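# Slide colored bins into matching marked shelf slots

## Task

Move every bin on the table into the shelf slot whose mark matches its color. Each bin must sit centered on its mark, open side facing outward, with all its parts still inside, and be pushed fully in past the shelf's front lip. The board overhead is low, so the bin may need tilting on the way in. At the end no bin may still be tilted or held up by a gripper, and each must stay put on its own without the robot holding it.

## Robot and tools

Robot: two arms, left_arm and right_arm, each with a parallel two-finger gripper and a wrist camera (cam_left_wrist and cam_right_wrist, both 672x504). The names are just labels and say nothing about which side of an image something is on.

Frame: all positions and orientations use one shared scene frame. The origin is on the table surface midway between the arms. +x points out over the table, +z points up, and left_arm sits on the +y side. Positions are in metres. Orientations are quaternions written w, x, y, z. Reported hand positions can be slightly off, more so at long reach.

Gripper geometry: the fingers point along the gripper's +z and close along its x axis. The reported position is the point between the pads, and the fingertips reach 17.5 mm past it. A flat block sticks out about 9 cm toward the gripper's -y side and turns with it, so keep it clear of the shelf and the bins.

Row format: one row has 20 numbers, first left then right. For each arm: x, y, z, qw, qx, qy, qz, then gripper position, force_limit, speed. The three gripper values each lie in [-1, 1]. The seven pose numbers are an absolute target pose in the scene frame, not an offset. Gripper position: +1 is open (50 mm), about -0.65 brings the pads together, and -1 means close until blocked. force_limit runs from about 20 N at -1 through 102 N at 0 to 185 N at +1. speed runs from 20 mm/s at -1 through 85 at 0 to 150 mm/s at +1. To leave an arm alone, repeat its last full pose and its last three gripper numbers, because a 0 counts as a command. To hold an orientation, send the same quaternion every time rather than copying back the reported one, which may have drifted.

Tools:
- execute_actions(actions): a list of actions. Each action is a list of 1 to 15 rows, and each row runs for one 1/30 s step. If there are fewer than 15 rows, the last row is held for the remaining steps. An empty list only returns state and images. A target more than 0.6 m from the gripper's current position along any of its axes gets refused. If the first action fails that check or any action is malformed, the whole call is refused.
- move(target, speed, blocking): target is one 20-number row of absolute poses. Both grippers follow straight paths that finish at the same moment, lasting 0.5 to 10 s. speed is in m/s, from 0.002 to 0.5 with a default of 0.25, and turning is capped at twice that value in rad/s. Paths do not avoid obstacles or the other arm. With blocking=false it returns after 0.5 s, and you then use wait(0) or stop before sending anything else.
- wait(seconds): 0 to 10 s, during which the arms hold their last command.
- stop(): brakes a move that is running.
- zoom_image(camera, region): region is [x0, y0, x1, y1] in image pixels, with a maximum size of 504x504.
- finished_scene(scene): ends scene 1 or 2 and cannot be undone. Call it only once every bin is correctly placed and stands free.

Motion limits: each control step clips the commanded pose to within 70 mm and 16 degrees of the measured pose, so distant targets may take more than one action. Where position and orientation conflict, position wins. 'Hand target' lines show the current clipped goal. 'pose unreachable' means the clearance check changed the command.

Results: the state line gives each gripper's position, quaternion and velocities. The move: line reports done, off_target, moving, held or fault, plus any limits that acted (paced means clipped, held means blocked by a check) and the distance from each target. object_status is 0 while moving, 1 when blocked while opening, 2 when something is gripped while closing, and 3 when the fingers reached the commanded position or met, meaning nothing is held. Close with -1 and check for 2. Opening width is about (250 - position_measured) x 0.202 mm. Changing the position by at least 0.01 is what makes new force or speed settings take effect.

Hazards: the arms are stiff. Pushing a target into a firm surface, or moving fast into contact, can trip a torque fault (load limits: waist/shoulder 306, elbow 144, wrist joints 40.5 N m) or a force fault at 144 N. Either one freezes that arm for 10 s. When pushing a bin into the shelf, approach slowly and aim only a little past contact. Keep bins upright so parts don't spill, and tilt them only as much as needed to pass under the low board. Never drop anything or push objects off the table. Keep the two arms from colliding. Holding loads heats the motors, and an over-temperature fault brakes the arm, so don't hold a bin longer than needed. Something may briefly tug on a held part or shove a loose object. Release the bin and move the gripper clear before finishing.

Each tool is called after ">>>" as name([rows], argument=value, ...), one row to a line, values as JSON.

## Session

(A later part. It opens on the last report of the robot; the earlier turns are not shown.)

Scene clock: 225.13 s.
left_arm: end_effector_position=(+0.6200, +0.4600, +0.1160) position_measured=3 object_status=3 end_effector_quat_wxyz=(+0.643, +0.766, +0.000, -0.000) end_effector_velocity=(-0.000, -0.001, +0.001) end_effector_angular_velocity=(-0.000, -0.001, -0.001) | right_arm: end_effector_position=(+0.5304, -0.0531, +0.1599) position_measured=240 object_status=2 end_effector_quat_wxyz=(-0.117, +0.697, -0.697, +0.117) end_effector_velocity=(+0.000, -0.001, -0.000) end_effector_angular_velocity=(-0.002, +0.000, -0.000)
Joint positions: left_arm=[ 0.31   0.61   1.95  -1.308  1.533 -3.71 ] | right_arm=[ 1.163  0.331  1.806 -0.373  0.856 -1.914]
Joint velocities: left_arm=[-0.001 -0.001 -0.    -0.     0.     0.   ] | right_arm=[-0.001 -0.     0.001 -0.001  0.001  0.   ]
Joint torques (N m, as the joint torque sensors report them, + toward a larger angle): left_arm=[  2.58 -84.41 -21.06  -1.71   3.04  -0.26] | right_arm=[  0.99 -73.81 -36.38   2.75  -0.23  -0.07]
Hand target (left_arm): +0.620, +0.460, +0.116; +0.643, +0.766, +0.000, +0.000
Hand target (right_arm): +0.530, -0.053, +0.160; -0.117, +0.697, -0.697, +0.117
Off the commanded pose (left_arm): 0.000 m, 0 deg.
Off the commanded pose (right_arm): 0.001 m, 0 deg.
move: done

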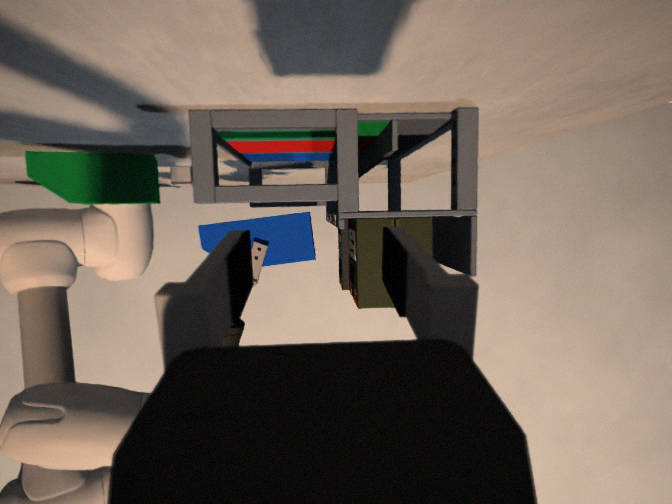

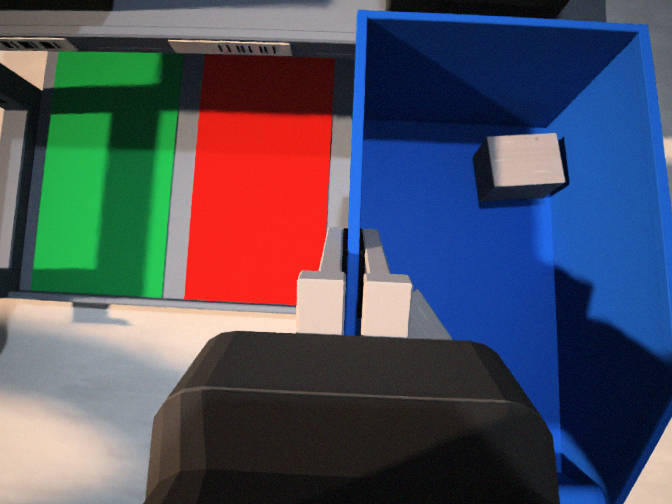

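>>> move(target=[0.62,0.46,0.116,0.6428,0.766,0,0,1,0,0,0.535,-0.054,0.08,-0.1167,0.6974,-0.6974,0.1167,-1,0.2,0], speed=0.1)

>>> zoom_image(camera="cam_left_wrist", region=[180, 110, 380, 250])

Scene clock: 236.90 s.
left_arm: end_effector_position=(+0.6200, +0.4600, +0.1160) position_measured=3 object_status=3 end_effector_quat_wxyz=(+0.643, +0.766, +0.000, -0.000) end_effector_velocity=(+0.000, +0.000, +0.000) end_effector_angular_velocity=(+0.000, -0.001, +0.000) | right_arm: end_effector_position=(+0.5351, -0.0539, +0.0801) position_measured=240 object_status=2 end_effector_quat_wxyz=(-0.117, +0.697, -0.697, +0.117) end_effector_velocity=(-0.000, -0.000, -0.001) end_effector_angular_velocity=(-0.000, +0.001, -0.001)
Joint positions: left_arm=[ 0.31   0.61   1.95  -1.308  1.533 -3.71 ] | right_arm=[ 1.156  0.412  1.861 -0.423  0.728 -1.849]
Joint velocities: left_arm=[ 0. -0. -0.  0. -0.  0.] | right_arm=[-0.     0.     0.001  0.001 -0.     0.   ]
Joint torques (N m, as the joint torque sensors report them, + toward a larger angle): left_arm=[  3.11 -81.56 -20.97  -1.69   2.8   -0.04] | right_arm=[  1.18 -78.27 -32.72   2.45  -0.21   0.07]
Hand target (left_arm): +0.620, +0.460, +0.116; +0.643, +0.766, +0.000, +0.000
Hand target (right_arm): +0.535, -0.054, +0.080; -0.117, +0.697, -0.697, +0.117
Off the commanded pose (left_arm): 0.000 m, 0 deg.
Off the commanded pose (right_arm): 0.000 m, 0 deg.
move: done

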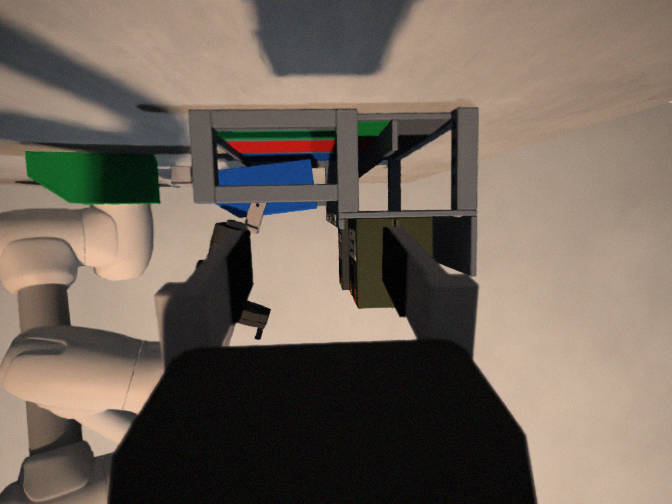

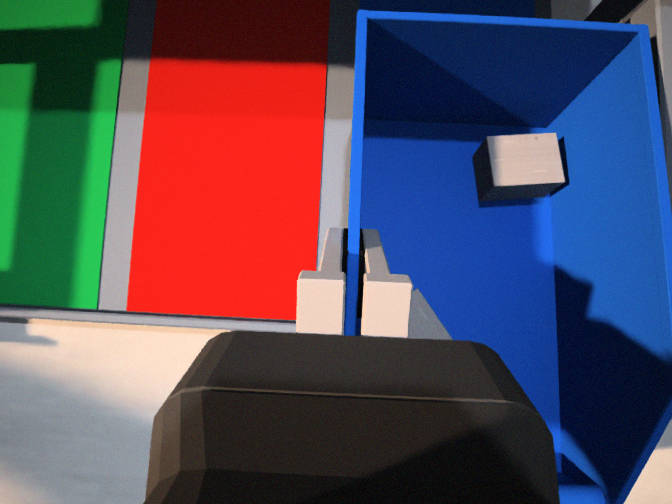

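Region (180, 110, 380, 250) of cam_left_wrist's 672x504 image, scaled by 2.520, with more detail than that image has; it fills the top 353 rows of this view, and the rest is white.

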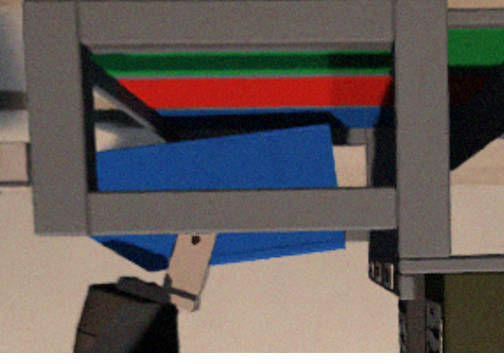

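>>> execute_actions([
  [[0.62,0.46,0.116,0.6428,0.766,0,0,1,0,0,0.536,-0.054,0.079,-0.1167,0.6974,-0.6974,0.1167,-1,0.2,0],[0.62,0.46,0.116,0.6428,0.766,0,0,1,0,0,0.537,-0.054,0.078,-0.1167,0.6974,-0.6974,0.1167,-1,0.2,0],[0.62,0.46,0.116,0.6428,0.766,0,0,1,0,0,0.538,-0.054,0.077,-0.1167,0.6974,-0.6974,0.1167,-1,0.2,0],[0.62,0.46,0.116,0.6428,0.766,0,0,1,0,0,0.539,-0.054,0.076,-0.1167,0.6974,-0.6974,0.1167,-1,0.2,0]],
])

>>> move(target=[0.62,0.46,0.116,0.6428,0.766,0,0,1,0,0,0.595,-0.054,0.075,-0.1167,0.6974,-0.6974,0.1167,-1,0.2,0], speed=0.05)

>>> zoom_image(camera="cam_left_wrist", region=[210, 110, 410, 250])

Scene clock: 247.03 s.
left_arm: end_effector_position=(+0.6200, +0.4600, +0.1160) position_measured=3 object_status=3 end_effector_quat_wxyz=(+0.643, +0.766, +0.000, -0.000) end_effector_velocity=(+0.000, +0.002, -0.000) end_effector_angular_velocity=(-0.000, +0.000, +0.003) | right_arm: end_effector_position=(+0.5390, -0.0540, +0.0760) position_measured=240 object_status=2 end_effector_quat_wxyz=(-0.117, +0.697, -0.697, +0.117) end_effector_velocity=(+0.000, +0.001, +0.000) end_effector_angular_velocity=(+0.002, +0.000, -0.000)
Joint positions: left_arm=[ 0.31   0.61   1.95  -1.308  1.533 -3.71 ] | right_arm=[ 1.151  0.419  1.86  -0.425  0.722 -1.851]
Joint velocities: left_arm=[ 0.003  0.     0.    -0.     0.    -0.   ] | right_arm=[-0.     0.    -0.     0.001 -0.001 -0.   ]
Joint torques (N m, as the joint torque sensors report them, + toward a larger angle): left_arm=[  2.8  -81.73 -20.86  -1.21   2.91  -0.08] | right_arm=[  1.57 -77.78 -32.82   2.49  -0.11   0.05]
Hand target (left_arm): +0.620, +0.460, +0.116; +0.643, +0.766, -0.000, +0.000
Hand target (right_arm): +0.539, -0.054, +0.076; -0.117, +0.697, -0.697, +0.117
Off the commanded pose (left_arm): 0.000 m, 0 deg.
Off the commanded pose (right_arm): 0.000 m, 0 deg.

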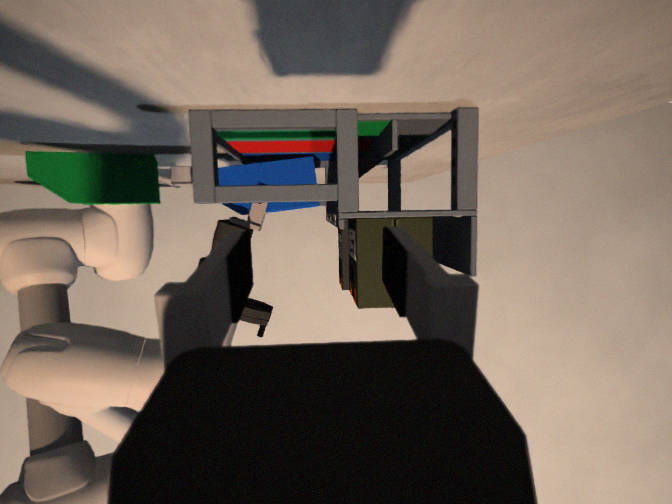

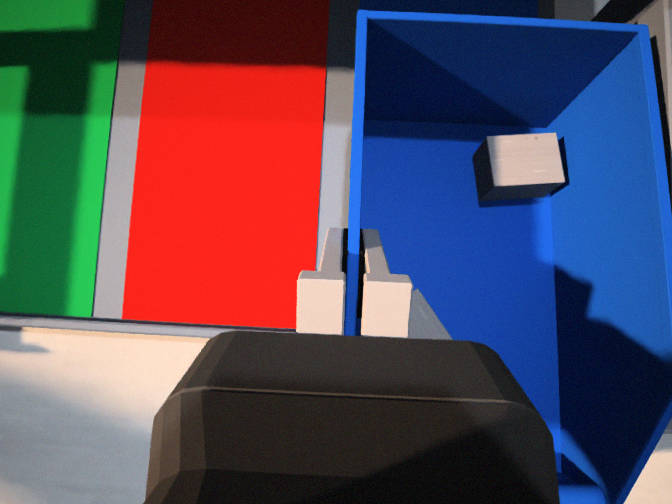

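Scene clock: 248.43 s.
left_arm: end_effector_position=(+0.6200, +0.4600, +0.1160) position_measured=3 object_status=3 end_effector_quat_wxyz=(+0.643, +0.766, +0.000, -0.000) end_effector_velocity=(+0.000, +0.000, -0.000) end_effector_angular_velocity=(-0.000, +0.000, +0.001) | right_arm: end_effector_position=(+0.5950, -0.0539, +0.0751) position_measured=240 object_status=2 end_effector_quat_wxyz=(-0.117, +0.697, -0.697, +0.117) end_effector_velocity=(+0.000, +0.000, +0.000) end_effector_angular_velocity=(+0.001, +0.000, -0.001)
Joint positions: left_arm=[ 0.31   0.61   1.95  -1.308  1.533 -3.71 ] | right_arm=[ 1.085  0.459  1.798 -0.404  0.722 -1.934]
Joint velocities: left_arm=[ 0.001  0.     0.    -0.001  0.    -0.   ] | right_arm=[-0.    -0.    -0.001  0.001 -0.    -0.   ]
Joint torques (N m, as the joint torque sensors report them, + toward a larger angle): left_arm=[  3.05 -82.51 -20.59  -1.57   2.86  -0.26] | right_arm=[  2.31 -83.98 -33.45   2.53  -0.31  -0.03]
Hand target (left_arm): +0.620, +0.460, +0.116; +0.643, +0.766, +0.000, +0.000
Hand target (right_arm): +0.595, -0.054, +0.075; -0.117, +0.697, -0.697, +0.117
Off the commanded pose (left_arm): 0.000 m, 0 deg.
Off the commanded pose (right_arm): 0.000 m, 0 deg.
move: done

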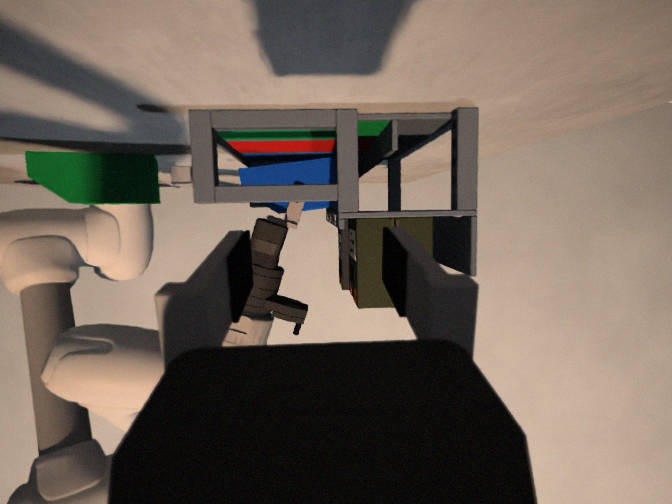

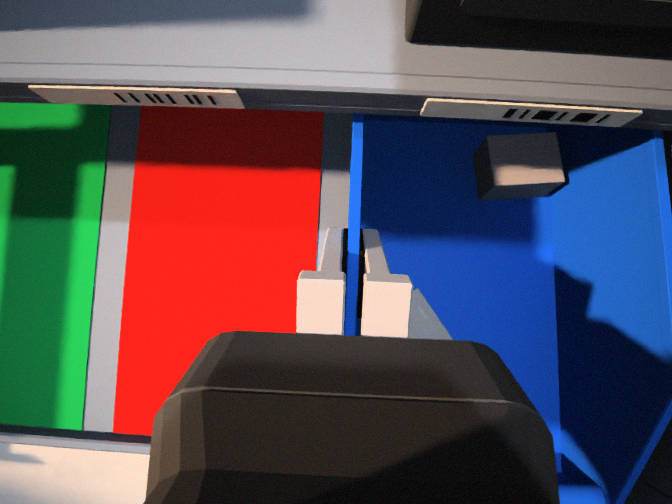

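Region (210, 110, 410, 250) of cam_left_wrist's 672x504 image, scaled by 2.520, with more detail than that image has; it fills the top 353 rows of this view, and the rest is white.

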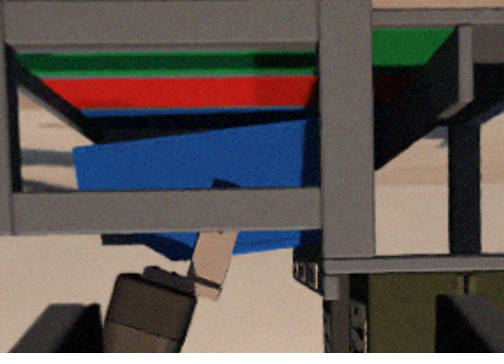

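>>> move(target=[0.69,0.46,0.116,0.6428,0.766,0,0,1,0,0,0.595,-0.054,0.075,-0.1167,0.6974,-0.6974,0.1167,-1,0.2,0], speed=0.2)

>>> zoom_image(camera="cam_left_wrist", region=[250, 100, 410, 230])

Scene clock: 256.00 s.
left_arm: end_effector_position=(+0.6900, +0.4600, +0.1160) position_measured=3 object_status=3 end_effector_quat_wxyz=(+0.643, +0.766, +0.000, -0.000) end_effector_velocity=(+0.000, -0.000, -0.001) end_effector_angular_velocity=(+0.000, +0.001, -0.001) | right_arm: end_effector_position=(+0.5951, -0.0539, +0.0750) position_measured=240 object_status=2 end_effector_quat_wxyz=(-0.117, +0.697, -0.697, +0.117) end_effector_velocity=(-0.001, -0.000, -0.001) end_effector_angular_velocity=(-0.001, +0.002, -0.001)
Joint positions: left_arm=[ 0.291  0.677  1.806 -1.321  1.542 -3.787] | right_arm=[ 1.085  0.459  1.798 -0.404  0.722 -1.934]
Joint velocities: left_arm=[-0.     0.001 -0.001  0.    -0.    -0.   ] | right_arm=[-0.     0.001  0.001  0.001  0.    -0.   ]
Joint torques (N m, as the joint torque sensors report them, + toward a larger angle): left_arm=[  3.3  -90.02 -25.05  -1.69   2.87  -0.16] | right_arm=[  0.44 -83.19 -33.06   2.39  -0.28  -0.11]
Hand target (left_arm): +0.690, +0.460, +0.116; +0.643, +0.766, -0.000, -0.000
Hand target (right_arm): +0.595, -0.054, +0.075; -0.117, +0.697, -0.697, +0.117
Off the commanded pose (left_arm): 0.000 m, 0 deg.
Off the commanded pose (right_arm): 0.000 m, 0 deg.
move: done

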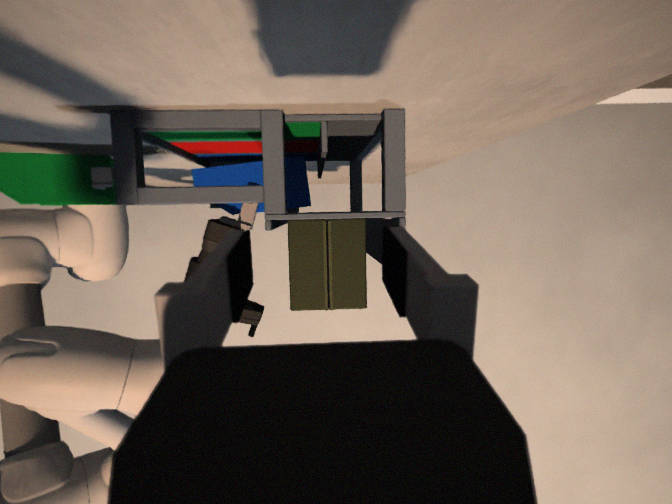

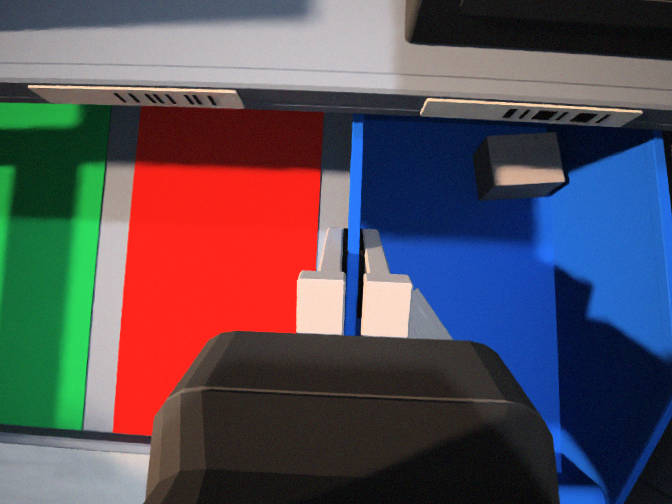

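Region (250, 100, 410, 230) of cam_left_wrist's 672x504 image, scaled by 3.150, with more detail than that image has; it fills the top 410 rows of this view, and the rest is white.

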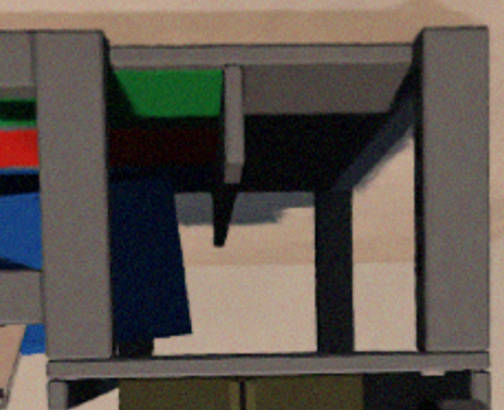

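>>> move(target=[0.69,0.46,0.116,0.6428,0.766,0,0,1,0,0,0.606,-0.054,0.074,-0.1228,0.6964,-0.6964,0.1228,-1,0.2,0], speed=0.04)

>>> move(target=[0.69,0.46,0.116,0.6428,0.766,0,0,1,0,0,0.606,-0.054,0.065,-0.153,0.6903,-0.6903,0.153,-1,0.2,0], speed=0.06)

>>> zoom_image(camera="cam_left_wrist", region=[170, 110, 350, 230])

Scene clock: 263.37 s.
left_arm: end_effector_position=(+0.6900, +0.4600, +0.1160) position_measured=3 object_status=3 end_effector_quat_wxyz=(+0.643, +0.766, -0.000, -0.000) end_effector_velocity=(+0.000, +0.001, +0.001) end_effector_angular_velocity=(-0.000, -0.001, +0.001) | right_arm: end_effector_position=(+0.6060, -0.0540, +0.0740) position_measured=240 object_status=2 end_effector_quat_wxyz=(-0.123, +0.696, -0.696, +0.123) end_effector_velocity=(+0.001, +0.000, +0.000) end_effector_angular_velocity=(+0.000, -0.001, +0.000)
Joint positions: left_arm=[ 0.291  0.677  1.806 -1.321  1.542 -3.787] | right_arm=[ 1.078  0.466  1.793 -0.429  0.711 -1.921]
Joint velocities: left_arm=[ 0.001 -0.001 -0.    -0.     0.     0.   ] | right_arm=[-0.     0.    -0.    -0.001 -0.001  0.001]
Joint torques (N m, as the joint torque sensors report them, + toward a larger angle): left_arm=[  1.86 -89.42 -23.14  -1.5    2.53  -0.27] | right_arm=[  2.93 -83.29 -33.66   2.51  -0.13  -0.03]
Hand target (left_arm): +0.690, +0.460, +0.116; +0.643, +0.766, -0.000, -0.000
Hand target (right_arm): +0.606, -0.054, +0.074; -0.123, +0.696, -0.696, +0.123
Off the commanded pose (left_arm): 0.000 m, 0 deg.
Off the commanded pose (right_arm): 0.000 m, 0 deg.
move: done

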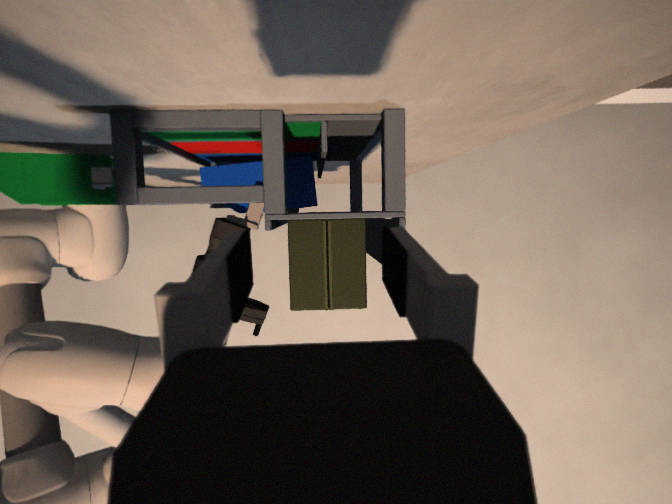

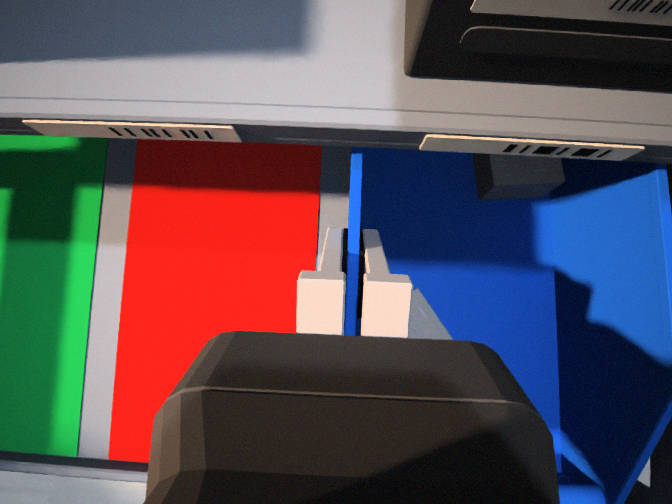

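Scene clock: 264.33 s.
left_arm: end_effector_position=(+0.6900, +0.4600, +0.1160) position_measured=3 object_status=3 end_effector_quat_wxyz=(+0.643, +0.766, -0.000, +0.000) end_effector_velocity=(+0.000, +0.000, -0.000) end_effector_angular_velocity=(-0.000, -0.000, +0.000) | right_arm: end_effector_position=(+0.6060, -0.0540, +0.0650) position_measured=240 object_status=2 end_effector_quat_wxyz=(-0.153, +0.690, -0.690, +0.153) end_effector_velocity=(+0.000, +0.000, +0.001) end_effector_angular_velocity=(+0.001, -0.004, -0.001)
Joint positions: left_arm=[ 0.291  0.677  1.806 -1.321  1.542 -3.787] | right_arm=[ 1.104  0.473  1.832 -0.593  0.658 -1.755]
Joint velocities: left_arm=[ 0.  0. -0. -0.  0.  0.] | right_arm=[ 0.001 -0.     0.001 -0.006 -0.001  0.007]
Joint torques (N m, as the joint torque sensors report them, + toward a larger angle): left_arm=[  3.01 -90.83 -24.48  -1.56   2.93  -0.08] | right_arm=[  2.15 -82.91 -31.7    1.74  -0.28  -0.03]
Hand target (left_arm): +0.690, +0.460, +0.116; +0.643, +0.766, -0.000, -0.000
Hand target (right_arm): +0.606, -0.054, +0.065; -0.153, +0.690, -0.690, +0.153
Off the commanded pose (left_arm): 0.000 m, 0 deg.
Off the commanded pose (right_arm): 0.000 m, 0 deg.
move: done

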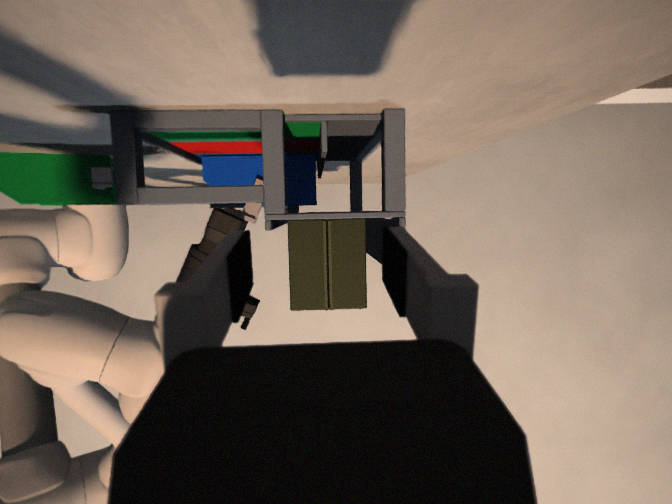

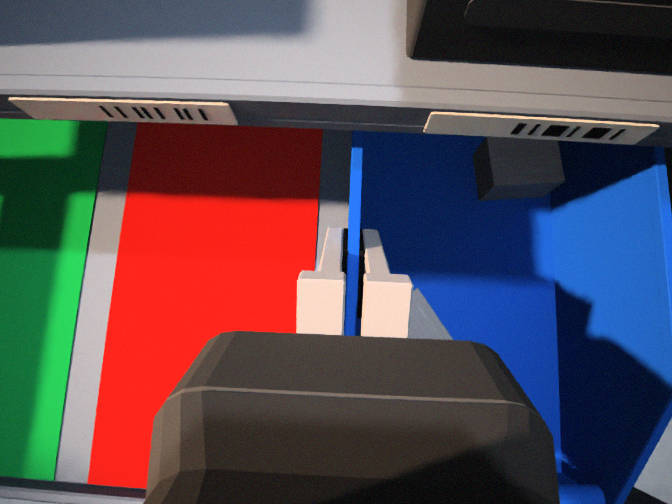

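Region (170, 110, 350, 230) of cam_left_wrist's 672x504 image, scaled by 2.800, with more detail than that image has.

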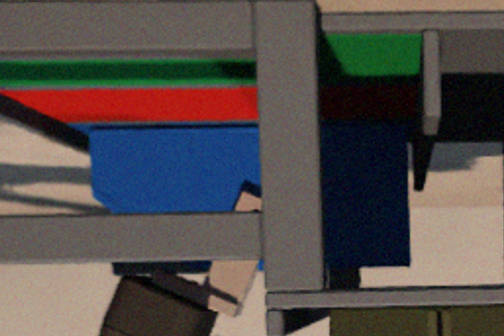

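>>> zoom_image(camera="cam_left_wrist", region=[290, 130, 350, 210])

>>> zoom_image(camera="cam_left_wrist", region=[180, 135, 270, 190])

Region (290, 130, 350, 210) of cam_left_wrist's 672x504 image, scaled by 6.300, with more detail than that image has; it fills the left 378 columns of this view, and the rest is white.

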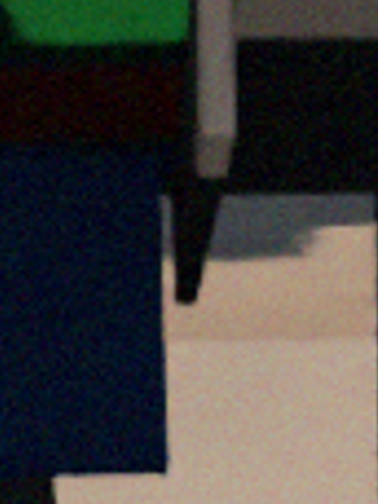

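Region (180, 135, 270, 190) of cam_left_wrist's 672x504 image, scaled by 5.600, with more detail than that image has.

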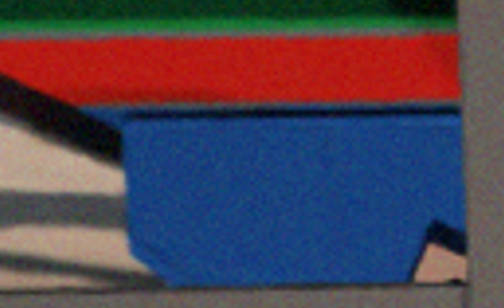

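>>> move(target=[0.69,0.46,0.116,0.6428,0.766,0,0,1,0,0,0.6088,-0.054,0.0632,-0.153,0.6903,-0.6903,0.153,-1,0.2,0], speed=0.02)

>>> zoom_image(camera="cam_left_wrist", region=[190, 130, 340, 210])

Scene clock: 271.30 s.
left_arm: end_effector_position=(+0.6900, +0.4600, +0.1160) position_measured=3 object_status=3 end_effector_quat_wxyz=(+0.643, +0.766, -0.000, -0.000) end_effector_velocity=(-0.000, -0.000, -0.000) end_effector_angular_velocity=(+0.000, +0.000, -0.001) | right_arm: end_effector_position=(+0.6088, -0.0540, +0.0632) position_measured=240 object_status=2 end_effector_quat_wxyz=(-0.153, +0.690, -0.690, +0.153) end_effector_velocity=(+0.000, -0.000, -0.000) end_effector_angular_velocity=(-0.001, -0.000, -0.000)
Joint positions: left_arm=[ 0.291  0.677  1.806 -1.321  1.542 -3.787] | right_arm=[ 1.101  0.477  1.83  -0.595  0.655 -1.756]
Joint velocities: left_arm=[-0.001  0.001 -0.     0.    -0.     0.   ] | right_arm=[-0.    -0.     0.    -0.     0.001 -0.   ]
Joint torques (N m, as the joint torque sensors report them, + toward a larger angle): left_arm=[  2.65 -88.77 -23.32  -1.56   2.73   0.07] | right_arm=[  1.05 -84.06 -31.88   1.9    0.06   0.03]
Hand target (left_arm): +0.690, +0.460, +0.116; +0.643, +0.766, +0.000, +0.000
Hand target (right_arm): +0.609, -0.054, +0.063; -0.153, +0.690, -0.690, +0.153
Off the commanded pose (left_arm): 0.000 m, 0 deg.
Off the commanded pose (right_arm): 0.000 m, 0 deg.
move: done

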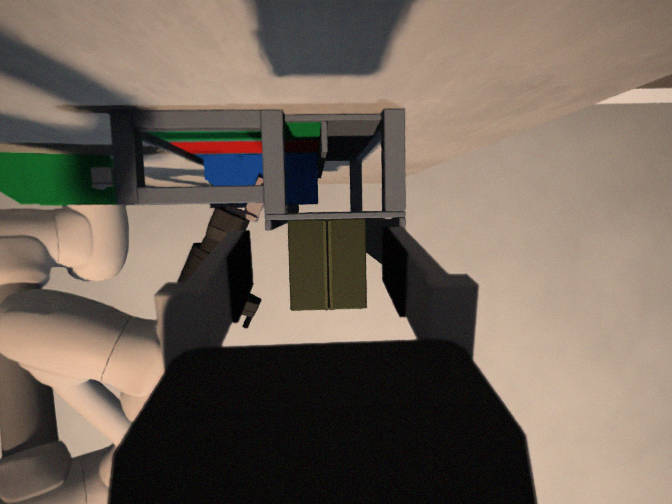

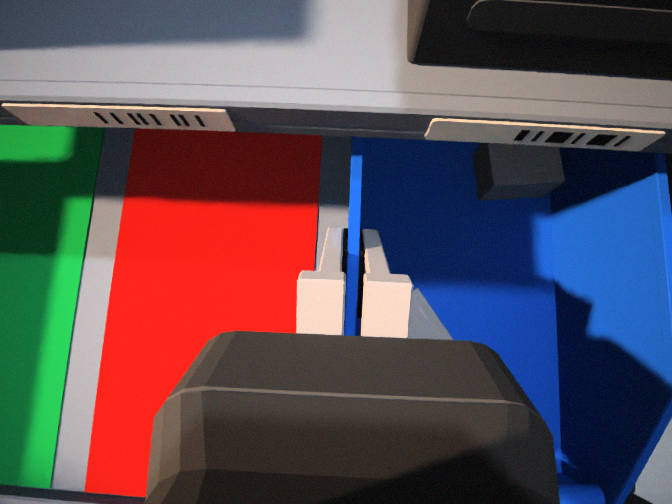

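Region (190, 130, 340, 210) of cam_left_wrist's 672x504 image, scaled by 3.360, with more detail than that image has; it fills the top 269 rows of this view, and the rest is white.

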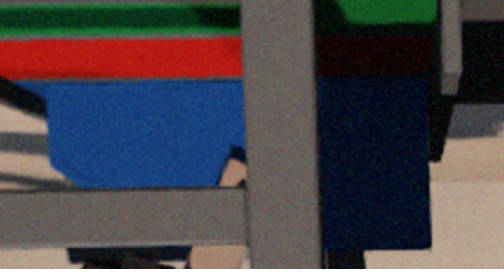

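>>> move(target=[0.69,0.46,0.116,0.6428,0.766,0,0,1,0,0,0.6088,-0.054,0.0628,-0.153,0.6903,-0.6903,0.153,0.1,0.2,0], speed=0.02)

>>> move(target=[0.69,0.46,0.116,0.6428,0.766,0,0,1,0,0,0.53,-0.07,0.17,-0.153,0.6903,-0.6903,0.153,0.3,0.2,0], speed=0.2)

Scene clock: 275.23 s.
left_arm: end_effector_position=(+0.6900, +0.4600, +0.1160) position_measured=3 object_status=3 end_effector_quat_wxyz=(+0.643, +0.766, -0.000, +0.000) end_effector_velocity=(+0.000, -0.001, +0.000) end_effector_angular_velocity=(-0.001, +0.000, +0.000) | right_arm: end_effector_position=(+0.6089, -0.0539, +0.0629) position_measured=138 object_status=3 end_effector_quat_wxyz=(-0.153, +0.690, -0.690, +0.153) end_effector_velocity=(-0.001, -0.001, -0.001) end_effector_angular_velocity=(-0.001, +0.001, -0.000)
Joint positions: left_arm=[ 0.291  0.677  1.806 -1.321  1.542 -3.787] | right_arm=[ 1.101  0.477  1.83  -0.595  0.655 -1.756]
Joint velocities: left_arm=[-0.001  0.     0.    -0.001 -0.    -0.   ] | right_arm=[-0.    -0.     0.002  0.     0.    -0.   ]
Joint torques (N m, as the joint torque sensors report them, + toward a larger angle): left_arm=[  2.48 -88.98 -25.82  -1.7    2.7    0.09] | right_arm=[  1.89 -80.35 -29.94   2.39  -0.29  -0.07]
Hand target (left_arm): +0.690, +0.460, +0.116; +0.643, +0.766, +0.000, +0.000
Hand target (right_arm): +0.609, -0.054, +0.063; -0.153, +0.690, -0.690, +0.153
Off the commanded pose (left_arm): 0.000 m, 0 deg.
Off the commanded pose (right_arm): 0.000 m, 0 deg.
move: done

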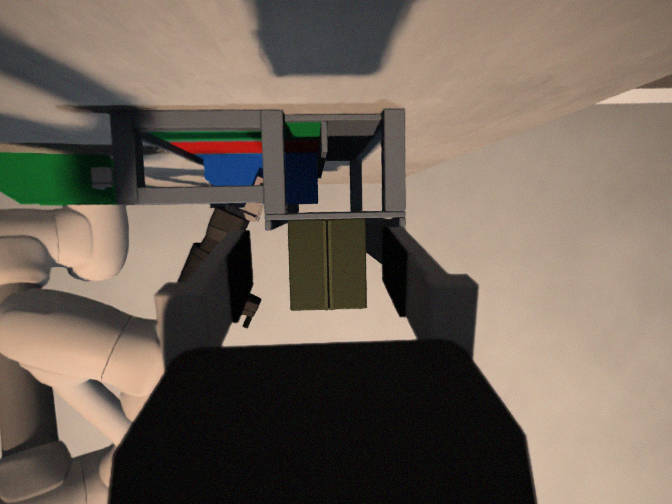

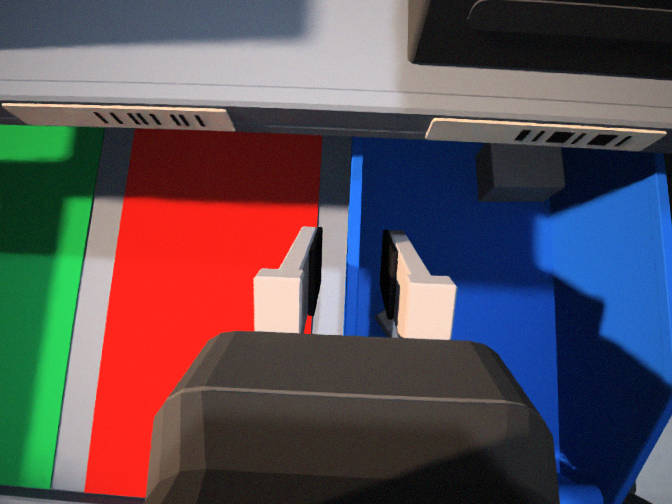

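Scene clock: 276.30 s.
left_arm: end_effector_position=(+0.6900, +0.4600, +0.1160) position_measured=3 object_status=3 end_effector_quat_wxyz=(+0.643, +0.766, +0.000, +0.000) end_effector_velocity=(-0.000, -0.001, +0.000) end_effector_angular_velocity=(-0.000, -0.000, -0.001) | right_arm: end_effector_position=(+0.5299, -0.0702, +0.1698) position_measured=107 object_status=3 end_effector_quat_wxyz=(-0.153, +0.690, -0.690, +0.153) end_effector_velocity=(-0.000, -0.000, +0.001) end_effector_angular_velocity=(+0.001, +0.000, -0.000)
Joint positions: left_arm=[ 0.291  0.677  1.806 -1.321  1.542 -3.787] | right_arm=[ 1.186  0.295  1.866 -0.519  0.814 -1.788]
Joint velocities: left_arm=[-0.002 -0.     0.    -0.001 -0.     0.   ] | right_arm=[ 0.    -0.001  0.     0.     0.     0.   ]
Joint torques (N m, as the joint torque sensors report them, + toward a larger angle): left_arm=[  1.92 -88.9  -23.99  -1.72   2.72   0.31] | right_arm=[  2.12 -66.06 -34.14   2.58  -0.13   0.1 ]
Hand target (left_arm): +0.690, +0.460, +0.116; +0.643, +0.766, +0.000, +0.000
Hand target (right_arm): +0.530, -0.070, +0.170; -0.153, +0.690, -0.690, +0.153
Off the commanded pose (left_arm): 0.000 m, 0 deg.
Off the commanded pose (right_arm): 0.000 m, 0 deg.
move: done

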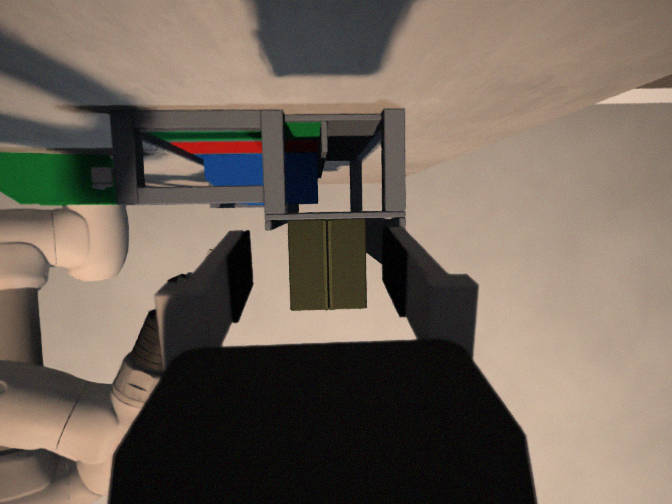

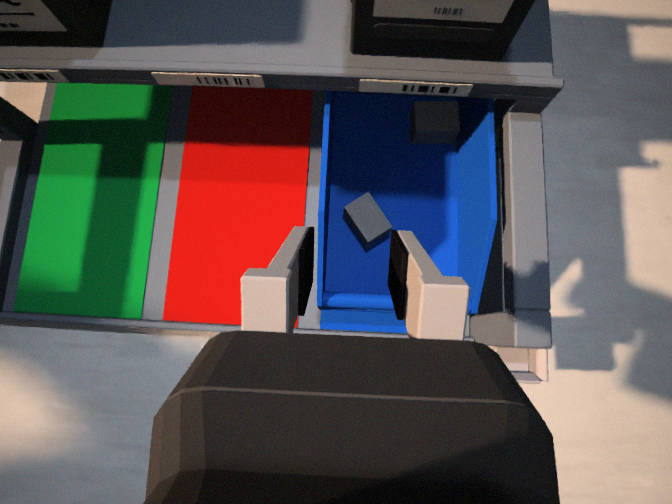

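>>> move(target=[0.69,0.46,0.116,0.6428,0.766,0,0,1,0,0,0.2547,-0.1635,0.125,-0.129,0.582,-0.7838,0.1738,0.3,0.2,0], speed=0.3)

>>> zoom_image(camera="cam_right_wrist", region=[130, 80, 420, 340])

Scene clock: 282.17 s.
left_arm: end_effector_position=(+0.6900, +0.4600, +0.1160) position_measured=3 object_status=3 end_effector_quat_wxyz=(+0.643, +0.766, -0.000, +0.000) end_effector_velocity=(+0.000, -0.001, -0.000) end_effector_angular_velocity=(-0.001, +0.000, +0.000) | right_arm: end_effector_position=(+0.2547, -0.1640, +0.1246) position_measured=107 object_status=3 end_effector_quat_wxyz=(+0.129, -0.582, +0.784, -0.174) end_effector_velocity=(-0.001, -0.000, -0.000) end_effector_angular_velocity=(-0.001, +0.001, -0.001)
Joint positions: left_arm=[ 0.291  0.677  1.806 -1.321  1.542 -3.787] | right_arm=[ 1.595  0.168  2.136 -0.526  0.98  -1.085]
Joint velocities: left_arm=[-0.001  0.001  0.    -0.001 -0.     0.   ] | right_arm=[0.001 0.001 0.    0.001 0.001 0.   ]
Joint torques (N m, as the joint torque sensors report them, + toward a larger angle): left_arm=[  4.09 -91.63 -24.48  -1.57   2.7    0.09] | right_arm=[  3.16 -48.28 -29.42   2.01   0.74   0.21]
Hand target (left_arm): +0.690, +0.460, +0.116; +0.643, +0.766, +0.000, +0.000
Hand target (right_arm): +0.255, -0.164, +0.125; +0.129, -0.582, +0.784, -0.174
Off the commanded pose (left_arm): 0.000 m, 0 deg.
Off the commanded pose (right_arm): 0.001 m, 0 deg.
move: done

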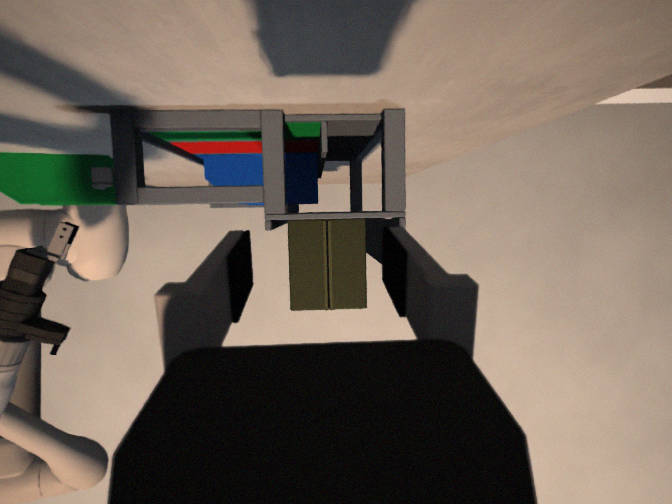

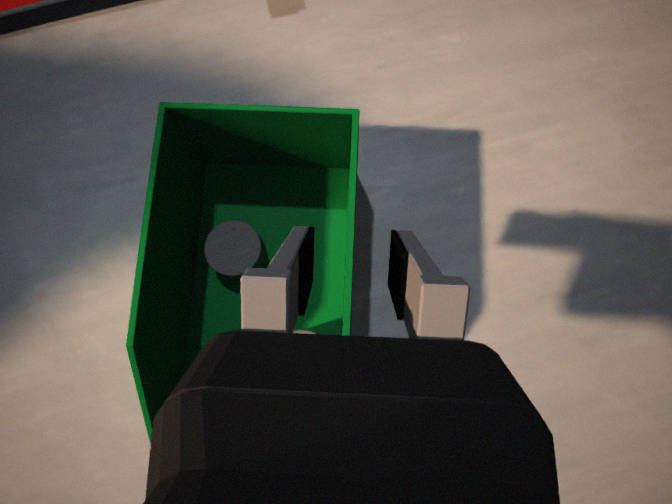

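Region (130, 80, 420, 340) of cam_right_wrist's 672x504 image, scaled by 1.738, with more detail than that image has; it fills the top 452 rows of this view, and the rest is white.

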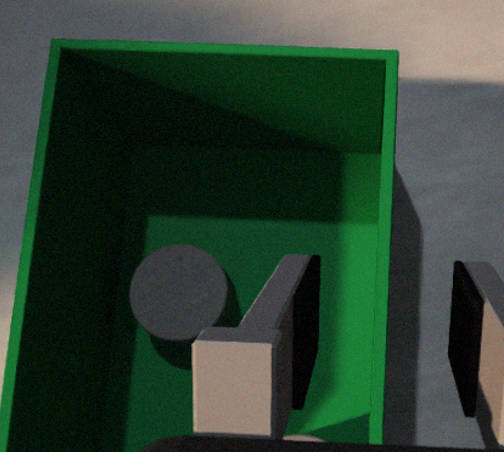

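>>> move(target=[0.69,0.46,0.116,0.6428,0.766,0,0,1,0,0,0.2548,-0.1635,0.057,-0.129,0.582,-0.7838,0.1738,0.3,0.2,0], speed=0.15)

>>> move(target=[0.69,0.46,0.116,0.6428,0.766,0,0,1,0,0,0.2548,-0.1635,0.057,-0.129,0.582,-0.7838,0.1738,-1,0.2,0], speed=0.15)

Scene clock: 288.37 s.
left_arm: end_effector_position=(+0.6900, +0.4600, +0.1160) position_measured=3 object_status=3 end_effector_quat_wxyz=(+0.643, +0.766, -0.000, -0.000) end_effector_velocity=(-0.000, -0.001, -0.000) end_effector_angular_velocity=(-0.000, +0.000, -0.001) | right_arm: end_effector_position=(+0.2548, -0.1634, +0.0571) position_measured=107 object_status=3 end_effector_quat_wxyz=(+0.129, -0.582, +0.784, -0.174) end_effector_velocity=(+0.000, -0.000, -0.000) end_effector_angular_velocity=(-0.000, -0.000, -0.001)
Joint positions: left_arm=[ 0.291  0.677  1.806 -1.321  1.542 -3.787] | right_arm=[ 1.595  0.263  2.183 -0.584  0.859 -0.99 ]
Joint velocities: left_arm=[-0.001  0.     0.    -0.     0.     0.   ] | right_arm=[ 0.     0.     0.001 -0.001 -0.     0.001]
Joint torques (N m, as the joint torque sensors report them, + toward a larger angle): left_arm=[  2.   -90.03 -24.44  -1.68   2.8   -0.31] | right_arm=[  1.66 -53.77 -24.62   1.98   0.94   0.16]
Hand target (left_arm): +0.690, +0.460, +0.116; +0.643, +0.766, +0.000, +0.000
Hand target (right_arm): +0.255, -0.163, +0.057; +0.129, -0.582, +0.784, -0.174
Off the commanded pose (left_arm): 0.000 m, 0 deg.
Off the commanded pose (right_arm): 0.000 m, 0 deg.
move: done

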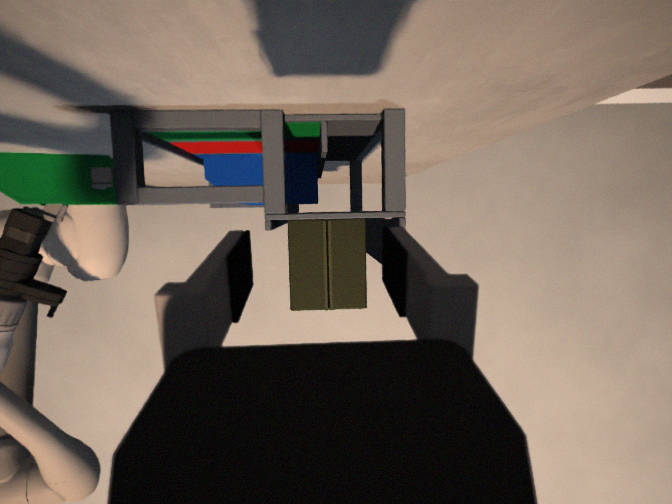

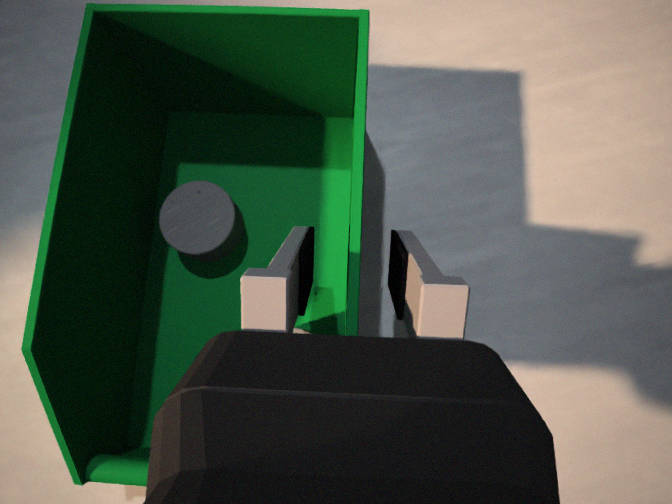

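Scene clock: 289.07 s.
left_arm: end_effector_position=(+0.6900, +0.4600, +0.1160) position_measured=3 object_status=3 end_effector_quat_wxyz=(+0.643, +0.766, -0.000, -0.000) end_effector_velocity=(-0.000, -0.000, -0.000) end_effector_angular_velocity=(+0.000, +0.001, -0.000) | right_arm: end_effector_position=(+0.2548, -0.1635, +0.0570) position_measured=240 object_status=2 end_effector_quat_wxyz=(+0.129, -0.582, +0.784, -0.174) end_effector_velocity=(-0.000, -0.001, -0.000) end_effector_angular_velocity=(-0.001, +0.001, -0.000)
Joint positions: left_arm=[ 0.291  0.677  1.806 -1.321  1.542 -3.787] | right_arm=[ 1.595  0.263  2.183 -0.584  0.859 -0.99 ]
Joint velocities: left_arm=[-0.     0.001  0.     0.    -0.    -0.   ] | right_arm=[-0.    -0.001  0.001  0.001 -0.    -0.   ]
Joint torques (N m, as the joint torque sensors report them, + toward a larger angle): left_arm=[  3.58 -89.42 -23.53  -1.79   2.48  -0.15] | right_arm=[  2.98 -50.87 -22.67   2.44   0.7   -0.19]
Hand target (left_arm): +0.690, +0.460, +0.116; +0.643, +0.766, +0.000, +0.000
Hand target (right_arm): +0.255, -0.163, +0.057; +0.129, -0.582, +0.784, -0.174
Off the commanded pose (left_arm): 0.000 m, 0 deg.
Off the commanded pose (right_arm): 0.000 m, 0 deg.
move: done

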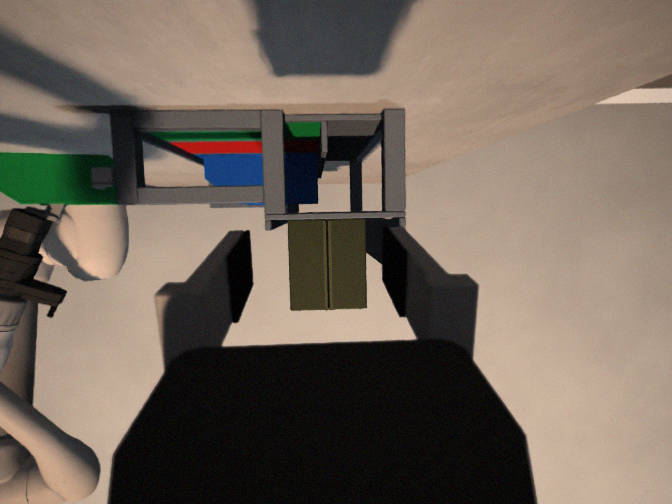

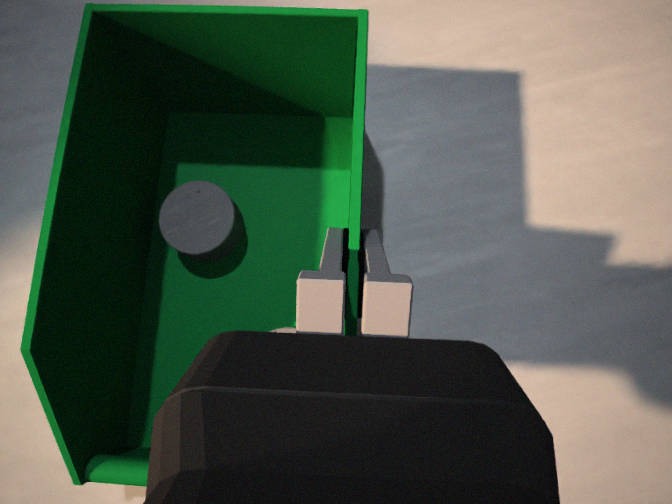

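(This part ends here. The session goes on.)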